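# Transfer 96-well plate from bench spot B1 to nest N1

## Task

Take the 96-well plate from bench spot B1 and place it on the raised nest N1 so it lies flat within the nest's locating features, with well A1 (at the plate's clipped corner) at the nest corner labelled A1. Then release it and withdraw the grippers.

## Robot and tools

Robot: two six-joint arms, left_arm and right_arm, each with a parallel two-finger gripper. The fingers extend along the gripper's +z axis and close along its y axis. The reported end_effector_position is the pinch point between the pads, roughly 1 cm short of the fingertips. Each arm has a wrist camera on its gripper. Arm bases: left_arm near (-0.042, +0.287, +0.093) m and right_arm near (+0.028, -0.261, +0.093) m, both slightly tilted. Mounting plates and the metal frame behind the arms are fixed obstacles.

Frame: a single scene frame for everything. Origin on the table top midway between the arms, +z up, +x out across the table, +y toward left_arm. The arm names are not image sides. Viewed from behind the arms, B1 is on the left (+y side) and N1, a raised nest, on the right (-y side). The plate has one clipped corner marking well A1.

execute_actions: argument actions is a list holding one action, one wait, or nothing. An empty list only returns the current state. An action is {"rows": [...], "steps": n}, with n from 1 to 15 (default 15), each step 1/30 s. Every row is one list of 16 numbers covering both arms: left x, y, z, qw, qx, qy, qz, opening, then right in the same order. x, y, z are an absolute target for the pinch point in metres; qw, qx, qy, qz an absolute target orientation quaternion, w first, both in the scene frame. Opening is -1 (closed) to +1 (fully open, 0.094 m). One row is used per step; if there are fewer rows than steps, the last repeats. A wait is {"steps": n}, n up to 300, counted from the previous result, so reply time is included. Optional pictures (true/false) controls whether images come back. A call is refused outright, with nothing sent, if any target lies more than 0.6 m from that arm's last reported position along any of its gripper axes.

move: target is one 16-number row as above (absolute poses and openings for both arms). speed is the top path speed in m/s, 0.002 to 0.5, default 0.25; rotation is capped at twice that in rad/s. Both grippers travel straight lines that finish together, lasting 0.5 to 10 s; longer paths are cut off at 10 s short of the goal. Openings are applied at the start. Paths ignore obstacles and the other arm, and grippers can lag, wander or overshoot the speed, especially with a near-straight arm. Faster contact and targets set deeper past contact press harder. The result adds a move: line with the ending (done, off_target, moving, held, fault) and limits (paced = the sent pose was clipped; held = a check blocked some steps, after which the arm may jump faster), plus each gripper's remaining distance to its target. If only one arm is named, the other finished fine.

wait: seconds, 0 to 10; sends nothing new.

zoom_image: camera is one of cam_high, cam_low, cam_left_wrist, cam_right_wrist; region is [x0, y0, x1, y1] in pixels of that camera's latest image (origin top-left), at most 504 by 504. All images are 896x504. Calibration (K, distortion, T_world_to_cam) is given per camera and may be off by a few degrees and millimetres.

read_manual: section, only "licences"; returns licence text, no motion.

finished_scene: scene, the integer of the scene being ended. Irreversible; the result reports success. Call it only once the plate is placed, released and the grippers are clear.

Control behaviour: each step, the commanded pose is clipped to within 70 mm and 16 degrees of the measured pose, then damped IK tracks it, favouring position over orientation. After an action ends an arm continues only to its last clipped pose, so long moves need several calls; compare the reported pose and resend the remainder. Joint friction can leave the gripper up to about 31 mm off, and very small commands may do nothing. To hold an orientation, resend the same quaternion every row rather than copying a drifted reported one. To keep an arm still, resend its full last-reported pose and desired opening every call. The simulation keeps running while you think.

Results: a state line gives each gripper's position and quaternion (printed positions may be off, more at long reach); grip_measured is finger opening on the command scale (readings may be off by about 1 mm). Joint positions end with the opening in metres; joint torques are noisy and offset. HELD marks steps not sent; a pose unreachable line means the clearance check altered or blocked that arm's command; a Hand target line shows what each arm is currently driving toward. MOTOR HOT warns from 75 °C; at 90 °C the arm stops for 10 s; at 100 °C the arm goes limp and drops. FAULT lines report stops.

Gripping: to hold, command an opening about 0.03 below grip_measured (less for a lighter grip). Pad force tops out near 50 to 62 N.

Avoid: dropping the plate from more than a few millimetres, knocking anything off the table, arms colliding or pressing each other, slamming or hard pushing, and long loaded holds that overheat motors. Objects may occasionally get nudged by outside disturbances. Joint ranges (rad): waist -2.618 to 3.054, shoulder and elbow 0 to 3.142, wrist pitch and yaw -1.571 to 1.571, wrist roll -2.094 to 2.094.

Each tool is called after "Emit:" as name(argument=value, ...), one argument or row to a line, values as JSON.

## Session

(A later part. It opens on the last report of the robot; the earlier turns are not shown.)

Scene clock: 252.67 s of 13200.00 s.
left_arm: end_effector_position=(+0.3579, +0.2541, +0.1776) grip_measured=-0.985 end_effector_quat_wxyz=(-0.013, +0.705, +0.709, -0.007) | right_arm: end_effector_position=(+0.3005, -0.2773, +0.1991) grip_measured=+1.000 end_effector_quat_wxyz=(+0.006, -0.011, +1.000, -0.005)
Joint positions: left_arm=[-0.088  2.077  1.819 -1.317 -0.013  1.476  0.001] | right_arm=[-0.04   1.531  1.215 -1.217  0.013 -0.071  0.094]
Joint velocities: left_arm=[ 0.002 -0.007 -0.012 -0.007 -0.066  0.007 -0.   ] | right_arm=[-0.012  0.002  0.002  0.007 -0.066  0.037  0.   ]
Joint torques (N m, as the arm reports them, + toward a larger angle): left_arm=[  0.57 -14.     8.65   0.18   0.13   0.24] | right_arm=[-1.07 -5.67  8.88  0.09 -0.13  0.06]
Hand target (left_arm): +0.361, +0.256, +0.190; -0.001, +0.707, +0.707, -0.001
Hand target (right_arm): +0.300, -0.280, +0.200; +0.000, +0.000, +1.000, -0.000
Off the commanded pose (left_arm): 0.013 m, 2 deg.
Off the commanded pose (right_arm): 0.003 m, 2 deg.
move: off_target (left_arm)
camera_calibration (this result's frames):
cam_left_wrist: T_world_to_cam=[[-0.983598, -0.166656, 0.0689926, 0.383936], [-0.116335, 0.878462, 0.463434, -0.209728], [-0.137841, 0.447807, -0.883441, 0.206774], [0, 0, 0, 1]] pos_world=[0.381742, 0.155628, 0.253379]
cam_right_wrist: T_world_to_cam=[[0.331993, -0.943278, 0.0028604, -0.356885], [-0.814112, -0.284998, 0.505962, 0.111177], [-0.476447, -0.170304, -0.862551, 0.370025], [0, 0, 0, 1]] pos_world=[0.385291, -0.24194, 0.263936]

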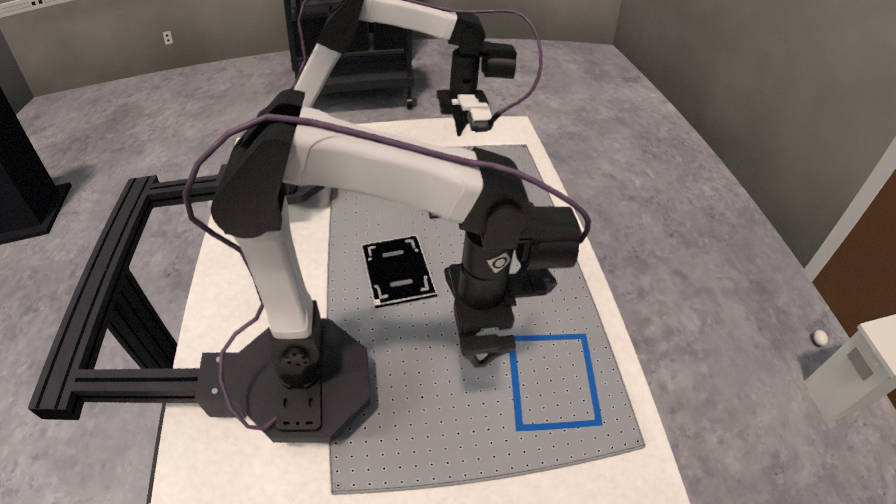

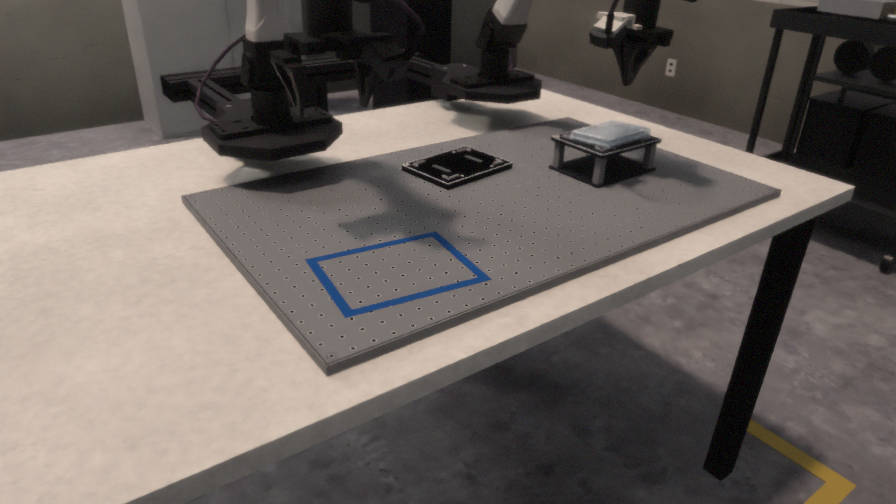

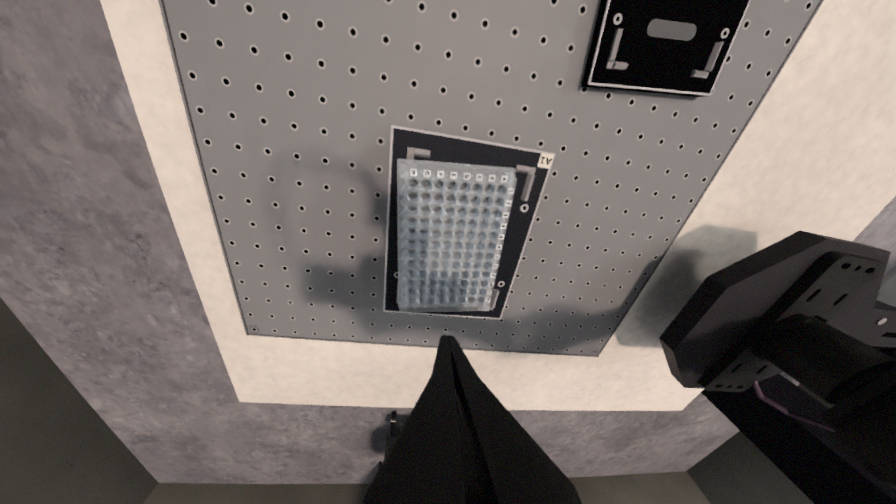

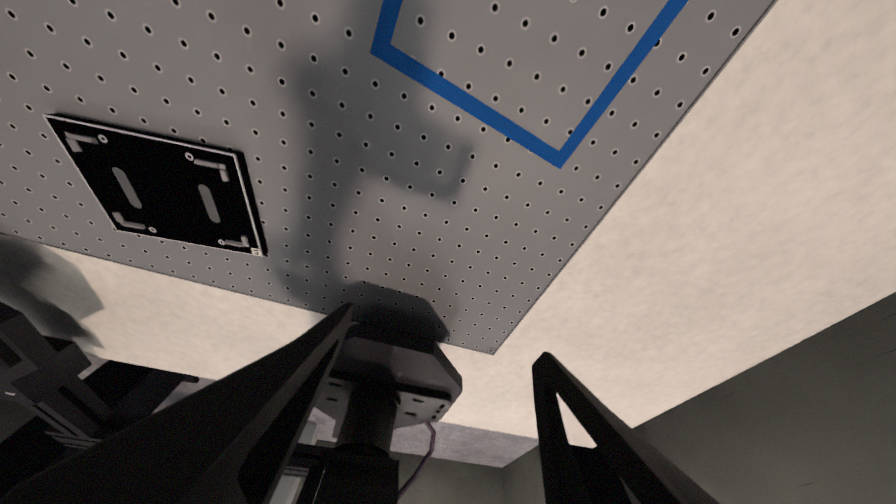

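Emit:
move(
  target=[0.435,0.185,0.15,0,0.707,0.707,0,-1,0.30,-0.28,0.2,0,0,1,0,1],
  speed=0.1,
)

Emit:
move(
  target=[0.435,0.185,0.078,0,0.707,0.707,0,-1,0.30,-0.28,0.2,0,0,1,0,1],
  speed=0.05,
)

Emit:
move(
  target=[0.396,0.185,0.088,0,0.707,0.707,0,-1,0.30,-0.28,0.2,0,0,1,0,1],
  speed=0.03,
)

Scene clock: 265.27 s of 13200.00 s.
left_arm: end_effector_position=(+0.4357, +0.1879, +0.1554) grip_measured=-0.985 end_effector_quat_wxyz=(+0.008, +0.708, +0.706, +0.006) | right_arm: end_effector_position=(+0.3005, -0.2773, +0.1991) grip_measured=+1.000 end_effector_quat_wxyz=(+0.006, -0.011, +1.000, -0.005)
Joint positions: left_arm=[-0.209  2.474  2.401 -1.455 -0.013  1.363  0.001] | right_arm=[-0.04   1.531  1.215 -1.217  0.013 -0.071  0.094]
Joint velocities: left_arm=[-0.012 -0.007 -0.012 -0.022  0.007  0.037 -0.   ] | right_arm=[ 0.002  0.007  0.022 -0.051 -0.037  0.081  0.   ]
Joint torques (N m, as the arm reports them, + toward a larger angle): left_arm=[ -0.64 -13.82   8.75   0.32   0.09   0.06] | right_arm=[-1.06 -5.67  8.89  0.09 -0.12  0.06]
Hand target (left_arm): +0.435, +0.184, +0.150; +0.001, +0.707, +0.707, +0.001
Hand target (right_arm): +0.300, -0.280, +0.200; +0.000, +0.000, +1.000, -0.000
Off the commanded pose (left_arm): 0.006 m, 1 deg.
Off the commanded pose (right_arm): 0.003 m, 2 deg.
After step 90, 7.93 s passed at rest.
move: done
camera_calibration (this result's frames):
cam_left_wrist: T_world_to_cam=[[-0.987142, -0.15808, 0.0237118, 0.457963], [-0.130755, 0.883871, 0.449083, -0.124744], [-0.0919492, 0.440208, -0.893175, 0.210482], [0, 0, 0, 1]] pos_world=[0.455117, 0.0899961, 0.233158]
cam_right_wrist: T_world_to_cam=[[0.331993, -0.943278, 0.0028604, -0.356885], [-0.814112, -0.284998, 0.505962, 0.111177], [-0.476447, -0.170304, -0.862551, 0.370025], [0, 0, 0, 1]] pos_world=[0.385291, -0.24194, 0.263936]

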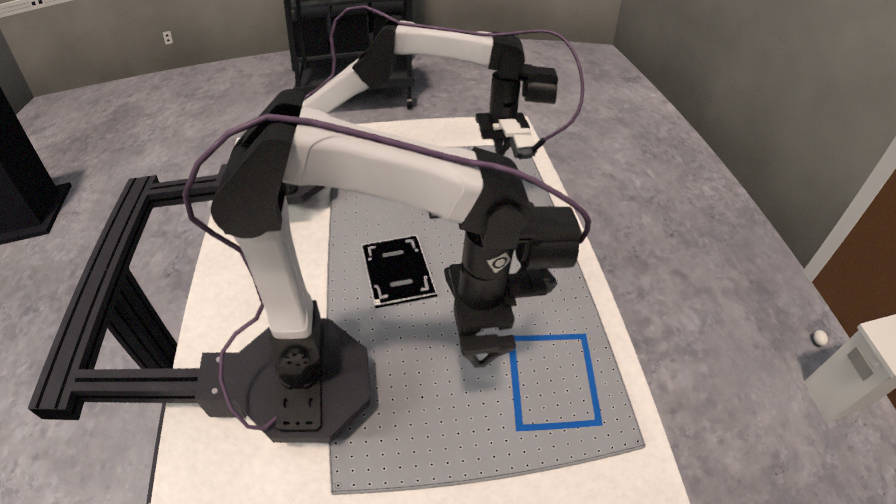

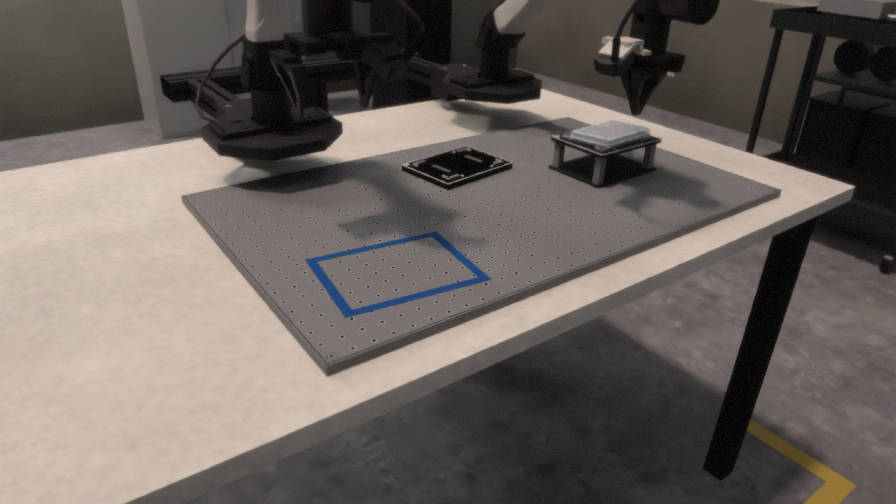

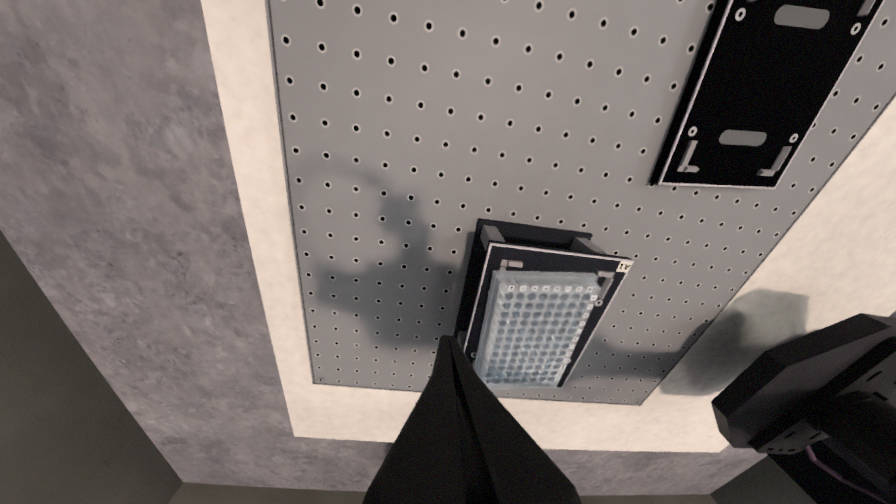

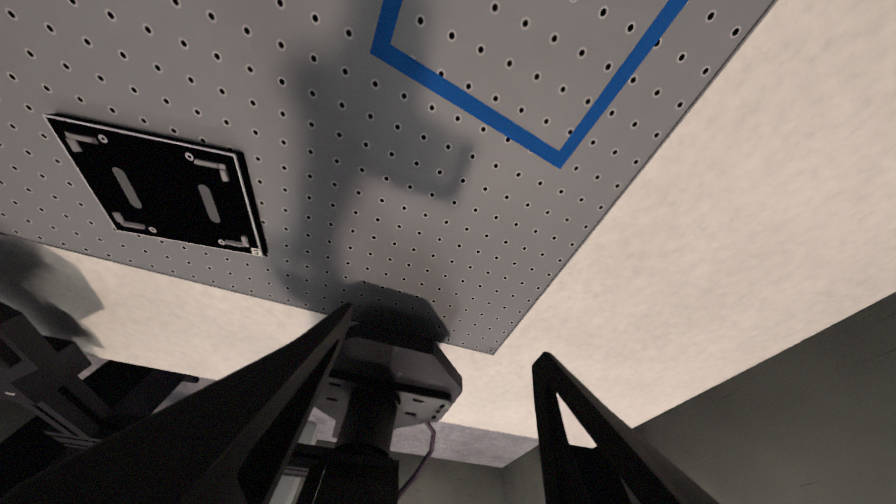

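Scene clock: 267.23 s of 13200.00 s.
left_arm: end_effector_position=(+0.4405, +0.1862, +0.0959) grip_measured=-0.985 end_effector_quat_wxyz=(+0.014, +0.708, +0.706, +0.010) | right_arm: end_effector_position=(+0.3005, -0.2773, +0.1991) grip_measured=+1.000 end_effector_quat_wxyz=(+0.006, -0.011, +1.000, -0.005)
Joint positions: left_arm=[-0.209  2.474  2.165 -1.204 -0.013  1.363  0.001] | right_arm=[-0.04   1.531  1.215 -1.217  0.013 -0.071  0.094]
Joint velocities: left_arm=[-0.002  0.007 -0.012  0.066 -0.066  0.007  0.001] | right_arm=[-0.017  0.002 -0.012  0.051  0.022 -0.081  0.   ]
Joint torques (N m, as the arm reports them, + toward a larger angle): left_arm=[ -0.36 -14.18   5.05   0.68   0.11   0.09] | right_arm=[-1.07 -5.68  8.9   0.09 -0.13  0.06]
Hand target (left_arm): +0.434, +0.185, +0.078; -0.000, +0.707, +0.707, -0.000
Hand target (right_arm): +0.300, -0.280, +0.200; +0.000, +0.000, +1.000, -0.000
Off the commanded pose (left_arm): 0.019 m, 2 deg.
Off the commanded pose (right_arm): 0.003 m, 2 deg.
move: off_target (left_arm)
camera_calibration (this result's frames):
cam_left_wrist: T_world_to_cam=[[-0.987357, -0.158187, 0.0102001, 0.465301], [-0.137229, 0.885207, 0.444495, -0.0928319], [-0.0793425, 0.437476, -0.895723, 0.153742], [0, 0, 0, 1]] pos_world=[0.458877, 0.0885217, 0.174227]
cam_right_wrist: T_world_to_cam=[[0.331993, -0.943278, 0.0028604, -0.356885], [-0.814112, -0.284998, 0.505962, 0.111177], [-0.476447, -0.170304, -0.862551, 0.370025], [0, 0, 0, 1]] pos_world=[0.385291, -0.24194, 0.263936]

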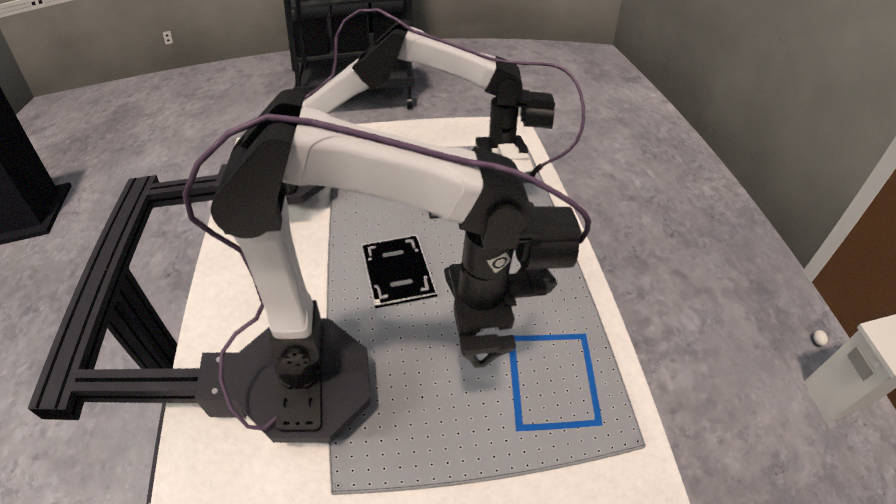

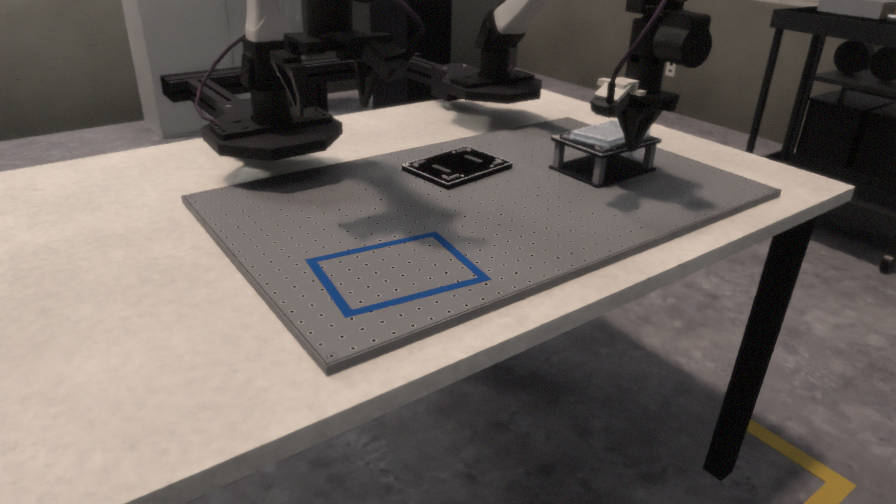

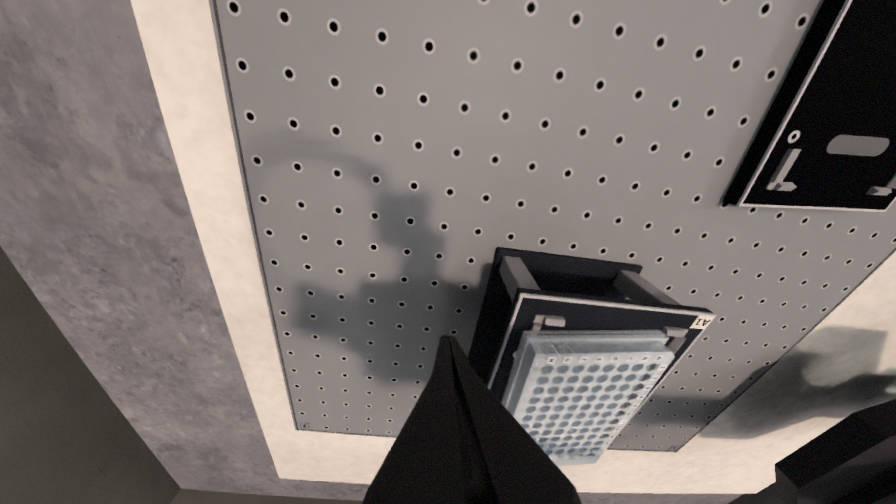

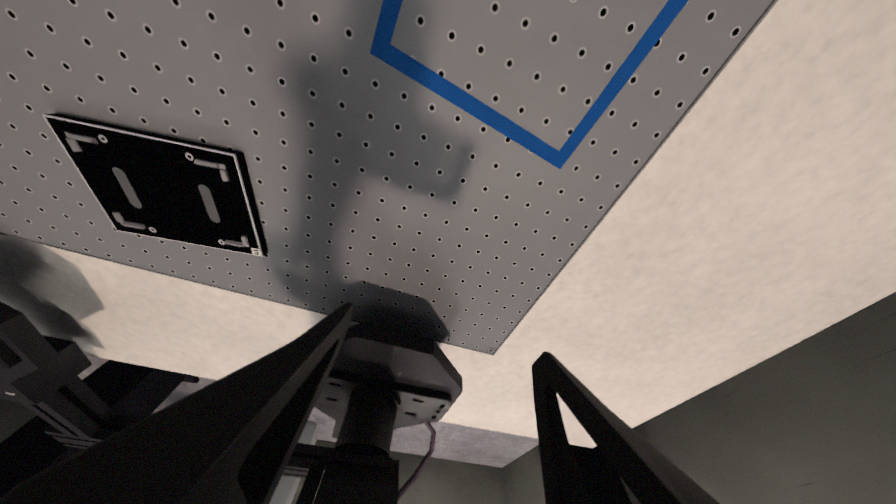

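Scene clock: 268.97 s of 13200.00 s.
left_arm: end_effector_position=(+0.4014, +0.1899, +0.0875) grip_measured=-0.985 end_effector_quat_wxyz=(-0.000, +0.707, +0.707, +0.001) | right_arm: end_effector_position=(+0.3005, -0.2773, +0.1991) grip_measured=+1.000 end_effector_quat_wxyz=(+0.006, -0.011, +1.000, -0.005)
Joint positions: left_arm=[-0.219  2.332  1.875 -1.09  -0.013  1.35   0.001] | right_arm=[-0.04   1.531  1.215 -1.217  0.013 -0.071  0.094]
Joint velocities: left_arm=[-0.007  0.007 -0.032  0.007  0.007 -0.095  0.   ] | right_arm=[ 0.017 -0.002 -0.022  0.037  0.022 -0.051  0.   ]
Joint torques (N m, as the arm reports them, + toward a larger angle): left_arm=[ -0.95 -16.28   4.56   0.55   0.1    0.06] | right_arm=[-1.06 -5.67  8.9   0.09 -0.13  0.06]
Hand target (left_arm): +0.396, +0.186, +0.088; -0.000, +0.707, +0.707, -0.000
Hand target (right_arm): +0.300, -0.280, +0.200; +0.000, +0.000, +1.000, -0.000
Off the commanded pose (left_arm): 0.007 m, 0 deg.
Off the commanded pose (right_arm): 0.003 m, 2 deg.
move: done
camera_calibration (this result's frames):
cam_left_wrist: T_world_to_cam=[[-0.98596, -0.161756, 0.0414392, 0.424739], [-0.125545, 0.881736, 0.454731, -0.102672], [-0.110094, 0.443144, -0.889664, 0.152278], [0, 0, 0, 1]] pos_world=[0.422651, 0.0917525, 0.164564]
cam_right_wrist: T_world_to_cam=[[0.331993, -0.943278, 0.0028604, -0.356885], [-0.814112, -0.284998, 0.505962, 0.111177], [-0.476447, -0.170304, -0.862551, 0.370025], [0, 0, 0, 1]] pos_world=[0.385291, -0.24194, 0.263936]

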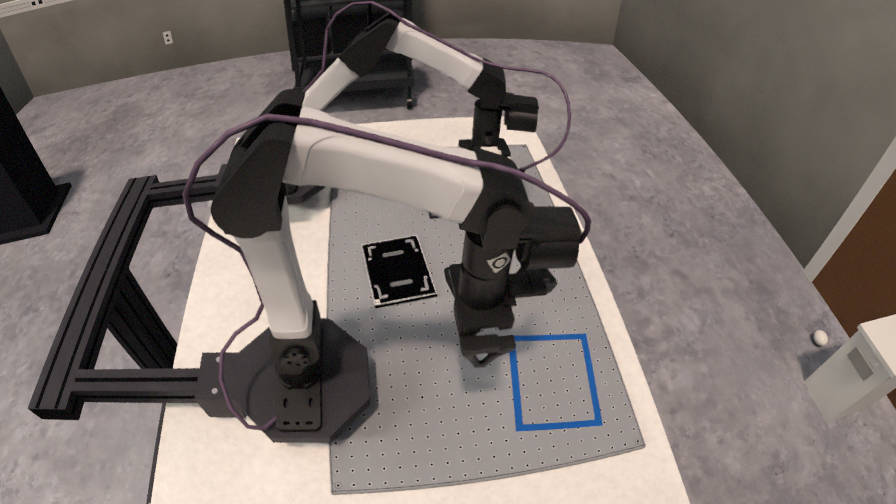

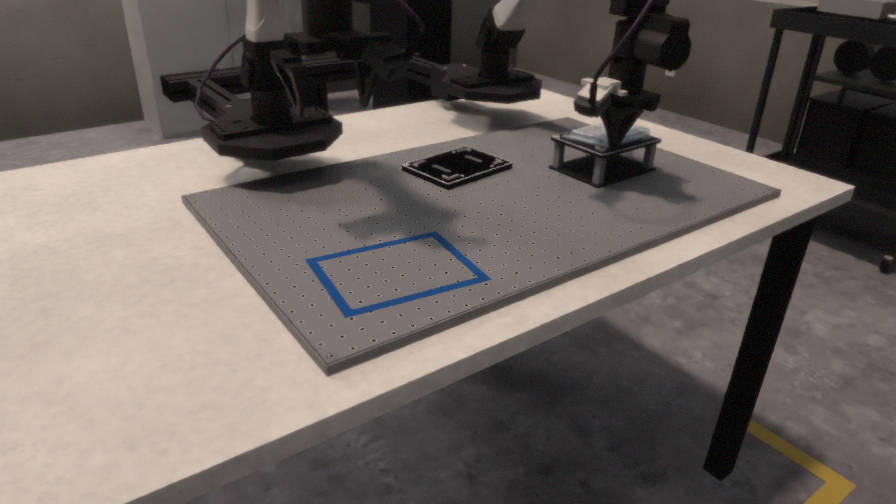

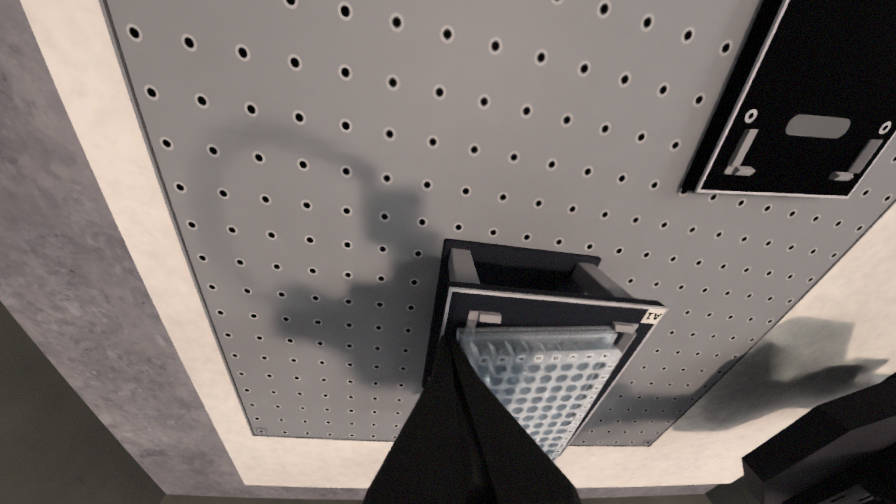

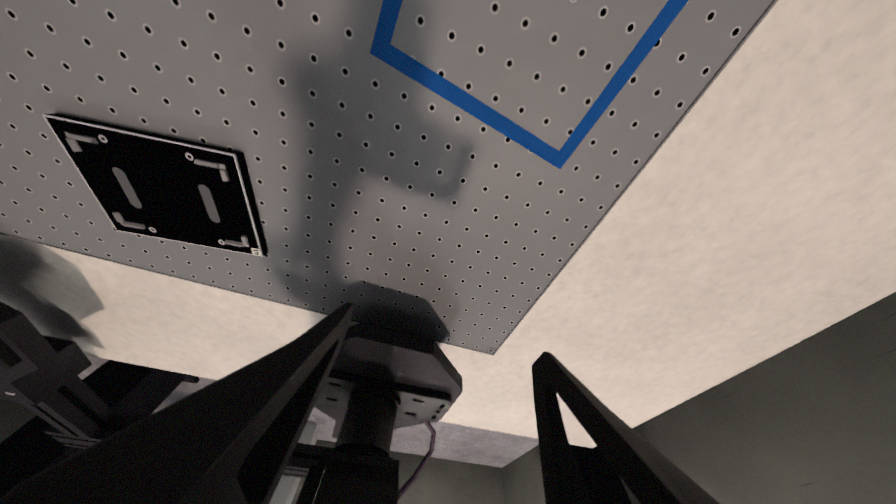

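Push a bit more, then go to the +y end.

Emit:
move(
  target=[0.388,0.185,0.088,0,0.707,0.707,0,-1,0.30,-0.28,0.2,0,0,1,0,1],
  speed=0.03,
)

Emit:
move(
  target=[0.40,0.185,0.16,0,0.707,0.707,0,-1,0.30,-0.28,0.2,0,0,1,0,1],
  speed=0.08,
)

Emit:
move(
  target=[0.36,0.256,0.19,0,0.707,0.707,0,-1,0.30,-0.28,0.2,0,0,1,0,1],
  speed=0.08,
)

Emit:
zoom_image(
  camera="cam_left_wrist",
  region=[360,110,580,340],
)

Scene clock: 276.83 s of 13200.00 s.
left_arm: end_effector_position=(+0.4007, +0.1900, +0.0894) grip_measured=-0.985 end_effector_quat_wxyz=(+0.011, +0.705, +0.709, +0.008) | right_arm: end_effector_position=(+0.3005, -0.2773, +0.1991) grip_measured=+1.000 end_effector_quat_wxyz=(+0.006, -0.011, +1.000, -0.005)
Joint positions: left_arm=[-0.219  2.299  1.826 -1.047 -0.013  1.344  0.001] | right_arm=[-0.04   1.531  1.215 -1.217  0.013 -0.071  0.094]
Joint velocities: left_arm=[-0.012  0.007 -0.032  0.037 -0.051 -0.007 -0.   ] | right_arm=[ 0.007 -0.012  0.007 -0.081  0.037 -0.022  0.   ]
Joint torques (N m, as the arm reports them, + toward a larger angle): left_arm=[ -1.33 -16.     4.48   0.38   0.09   0.09] | right_arm=[-1.07 -5.67  8.89  0.09 -0.13  0.06]
Hand target (left_arm): +0.388, +0.185, +0.088; -0.000, +0.707, +0.707, +0.000
Hand target (right_arm): +0.300, -0.280, +0.200; +0.000, +0.000, +1.000, -0.000
Off the commanded pose (left_arm): 0.014 m, 2 deg.
Off the commanded pose (right_arm): 0.003 m, 2 deg.
After step 90, 4.17 s passed at rest.
move: off_target (left_arm)
camera_calibration (this result's frames):
cam_left_wrist: T_world_to_cam=[[-0.985784, -0.167144, 0.0170886, 0.427126], [-0.142087, 0.883616, 0.446133, -0.0967573], [-0.089668, 0.437363, -0.894804, 0.147212], [0, 0, 0, 1]] pos_world=[0.420506, 0.0925026, 0.167594]
cam_right_wrist: T_world_to_cam=[[0.331993, -0.943278, 0.0028604, -0.356885], [-0.814112, -0.284998, 0.505962, 0.111177], [-0.476447, -0.170304, -0.862551, 0.370025], [0, 0, 0, 1]] pos_world=[0.385291, -0.24194, 0.263936]

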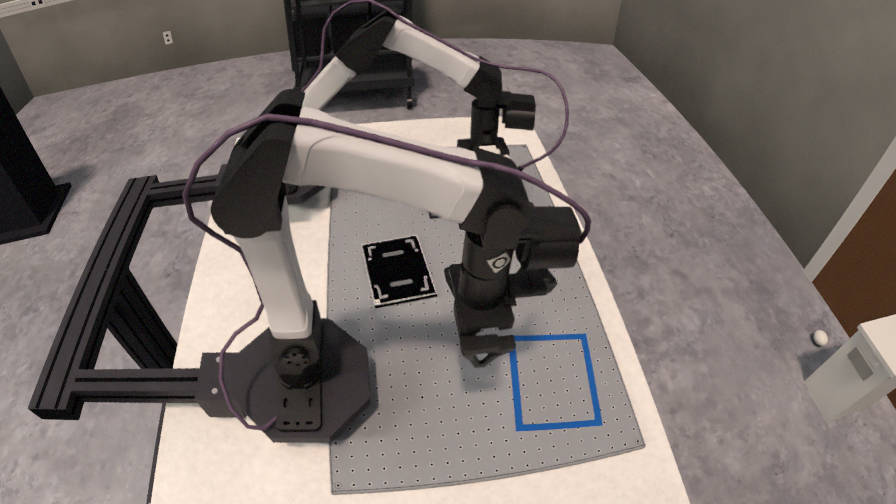

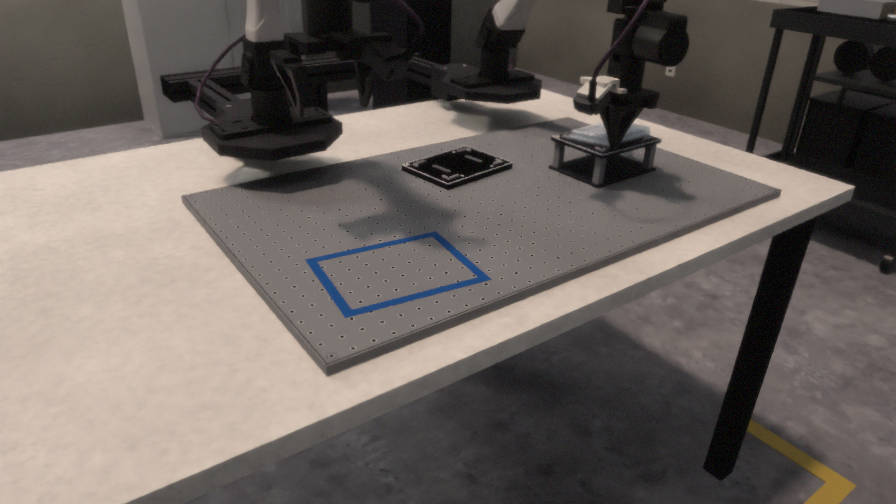

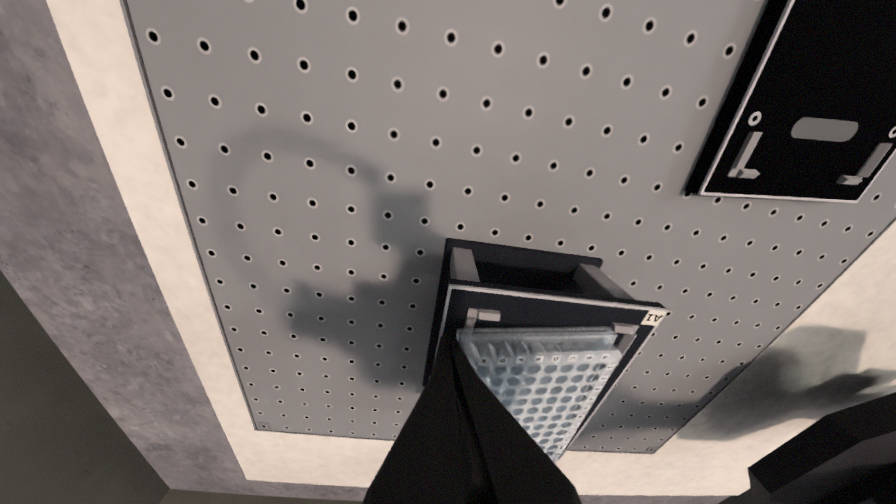

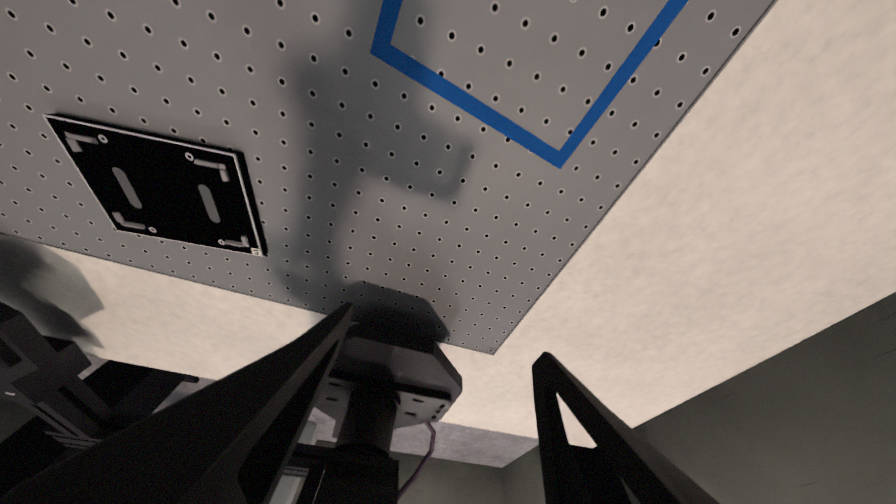

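Scene clock: 278.30 s of 13200.00 s.
left_arm: end_effector_position=(+0.3994, +0.1911, +0.1521) grip_measured=-0.985 end_effector_quat_wxyz=(-0.006, +0.705, +0.709, -0.002) | right_arm: end_effector_position=(+0.3005, -0.2773, +0.1991) grip_measured=+1.000 end_effector_quat_wxyz=(+0.006, -0.011, +1.000, -0.005)
Joint positions: left_arm=[-0.219  2.299  2.077 -1.338 -0.013  1.344  0.001] | right_arm=[-0.04   1.531  1.215 -1.217  0.013 -0.071  0.094]
Joint velocities: left_arm=[ 0.012  0.007 -0.012 -0.037 -0.007 -0.095 -0.001] | right_arm=[-0.012 -0.002 -0.007 -0.037 -0.007 -0.051  0.   ]
Joint torques (N m, as the arm reports them, + toward a larger angle): left_arm=[ -0.97 -14.83   8.7    0.23   0.1    0.1 ] | right_arm=[-1.07 -5.68  8.9   0.09 -0.13  0.06]
Hand target (left_arm): +0.401, +0.185, +0.160; +0.000, +0.707, +0.707, +0.000
Hand target (right_arm): +0.300, -0.280, +0.200; +0.000, +0.000, +1.000, -0.000
Off the commanded pose (left_arm): 0.010 m, 1 deg.
Off the commanded pose (right_arm): 0.003 m, 2 deg.
move: done
camera_calibration (this result's frames):
cam_left_wrist: T_world_to_cam=[[-0.984488, -0.16701, 0.0537685, 0.418813], [-0.124173, 0.879736, 0.45896, -0.134151], [-0.123953, 0.445164, -0.886828, 0.21368], [0, 0, 0, 1]] pos_world=[0.422144, 0.0928409, 0.228549]
cam_right_wrist: T_world_to_cam=[[0.331993, -0.943278, 0.0028604, -0.356885], [-0.814112, -0.284998, 0.505962, 0.111177], [-0.476447, -0.170304, -0.862551, 0.370025], [0, 0, 0, 1]] pos_world=[0.385291, -0.24194, 0.263936]

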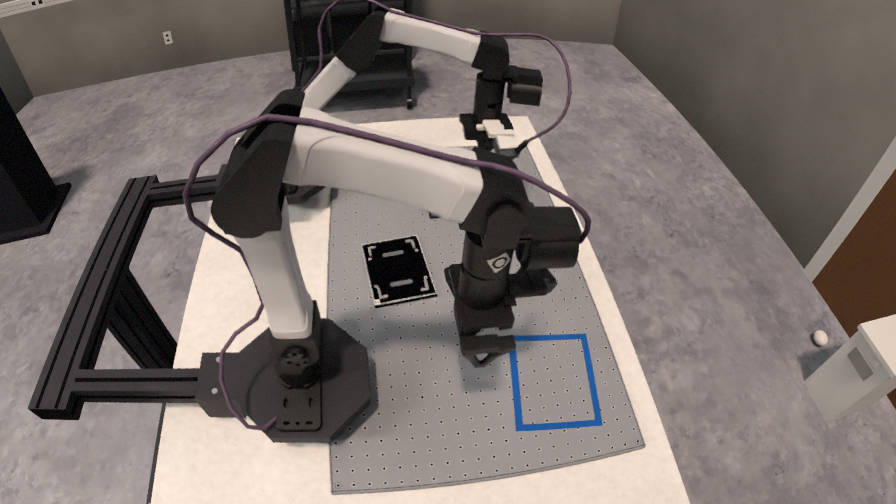

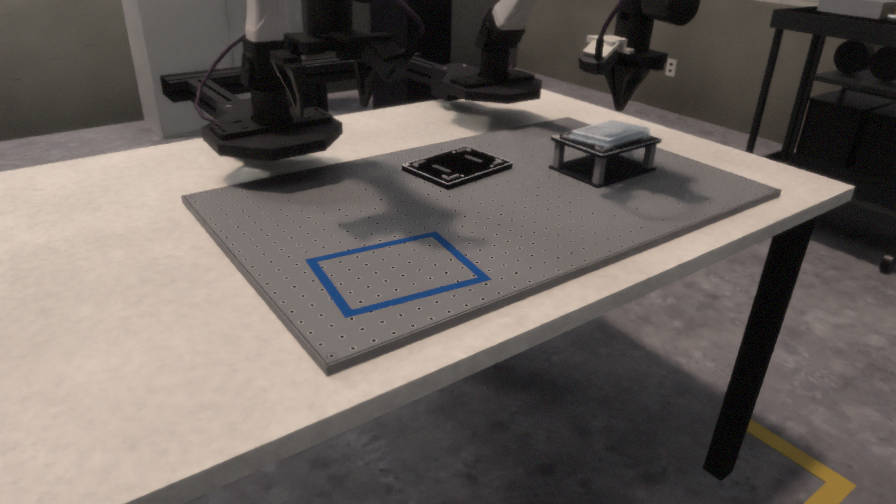

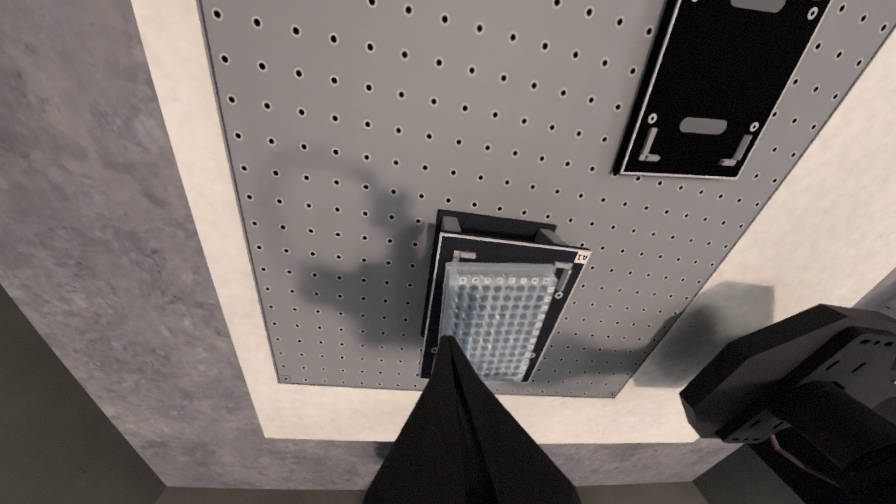

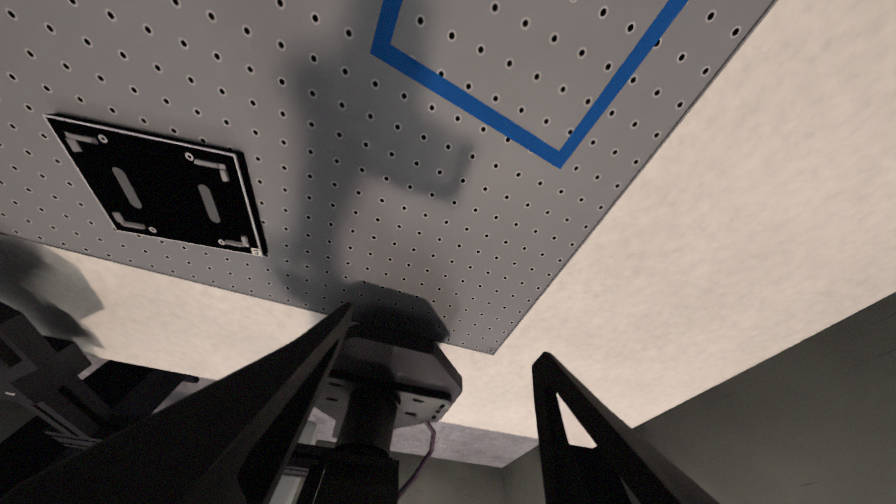

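Scene clock: 279.70 s of 13200.00 s.
left_arm: end_effector_position=(+0.3666, +0.2539, +0.1920) grip_measured=-0.985 end_effector_quat_wxyz=(+0.002, +0.705, +0.710, +0.005) | right_arm: end_effector_position=(+0.3005, -0.2773, +0.1991) grip_measured=+1.000 end_effector_quat_wxyz=(+0.006, -0.011, +1.000, -0.005)
Joint positions: left_arm=[-0.087  2.075  1.873 -1.336 -0.013  1.475  0.001] | right_arm=[-0.04   1.531  1.215 -1.217  0.013 -0.071  0.094]
Joint velocities: left_arm=[ 0.007 -0.007 -0.002  0.007 -0.095 -0.022 -0.001] | right_arm=[ 0.002  0.007 -0.032  0.007 -0.051 -0.051  0.   ]
Joint torques (N m, as the arm reports them, + toward a larger angle): left_arm=[  0.47 -14.12   4.65   0.5    0.15   0.22] | right_arm=[-1.08 -5.67  8.89  0.09 -0.13  0.06]
Hand target (left_arm): +0.360, +0.256, +0.190; -0.001, +0.707, +0.707, -0.001
Hand target (right_arm): +0.300, -0.280, +0.200; +0.000, +0.000, +1.000, -0.000
Off the commanded pose (left_arm): 0.007 m, 1 deg.
Off the commanded pose (right_arm): 0.003 m, 2 deg.
move: done
camera_calibration (this result's frames):
cam_left_wrist: T_world_to_cam=[[-0.985124, -0.168666, 0.0328962, 0.39956], [-0.135395, 0.879708, 0.455832, -0.207064], [-0.105822, 0.444597, -0.889458, 0.211036], [0, 0, 0, 1]] pos_world=[0.387913, 0.155722, 0.26895]
cam_right_wrist: T_world_to_cam=[[0.331993, -0.943278, 0.0028604, -0.356885], [-0.814112, -0.284998, 0.505962, 0.111177], [-0.476447, -0.170304, -0.862551, 0.370025], [0, 0, 0, 1]] pos_world=[0.385291, -0.24194, 0.263936]

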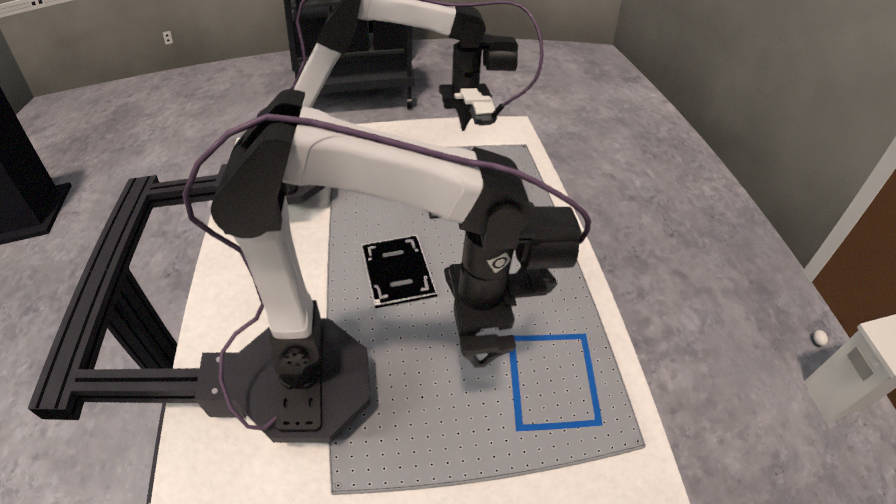

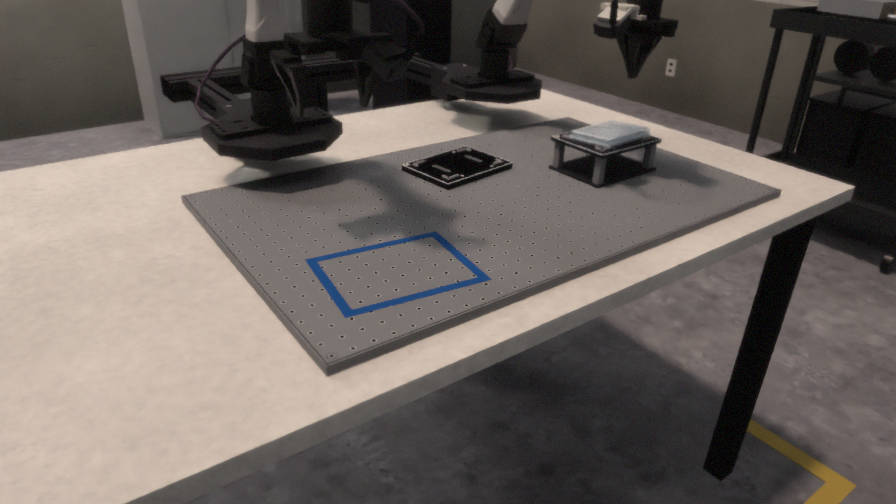

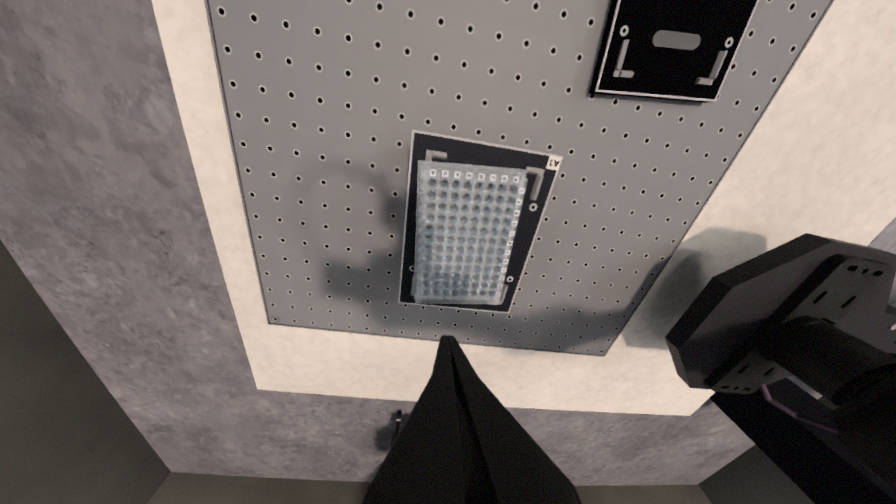

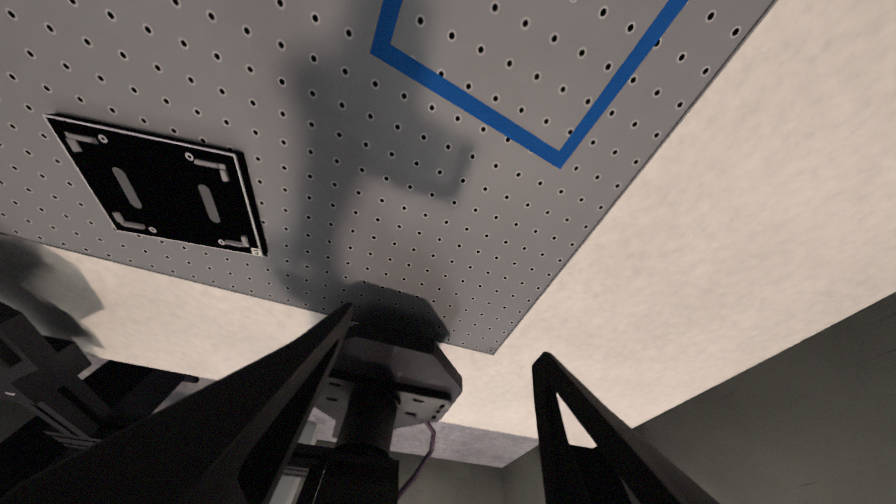

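Region (360, 110, 580, 340) of cam_left_wrist's 896x504 image, scaled by 2.191, with more detail than that image has; it fills the left 482 columns of this view, and the rest is white.

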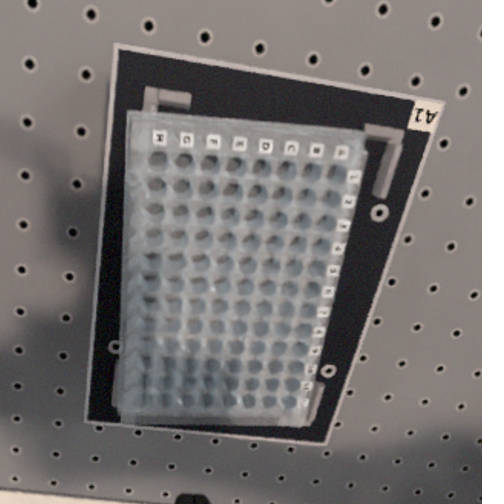

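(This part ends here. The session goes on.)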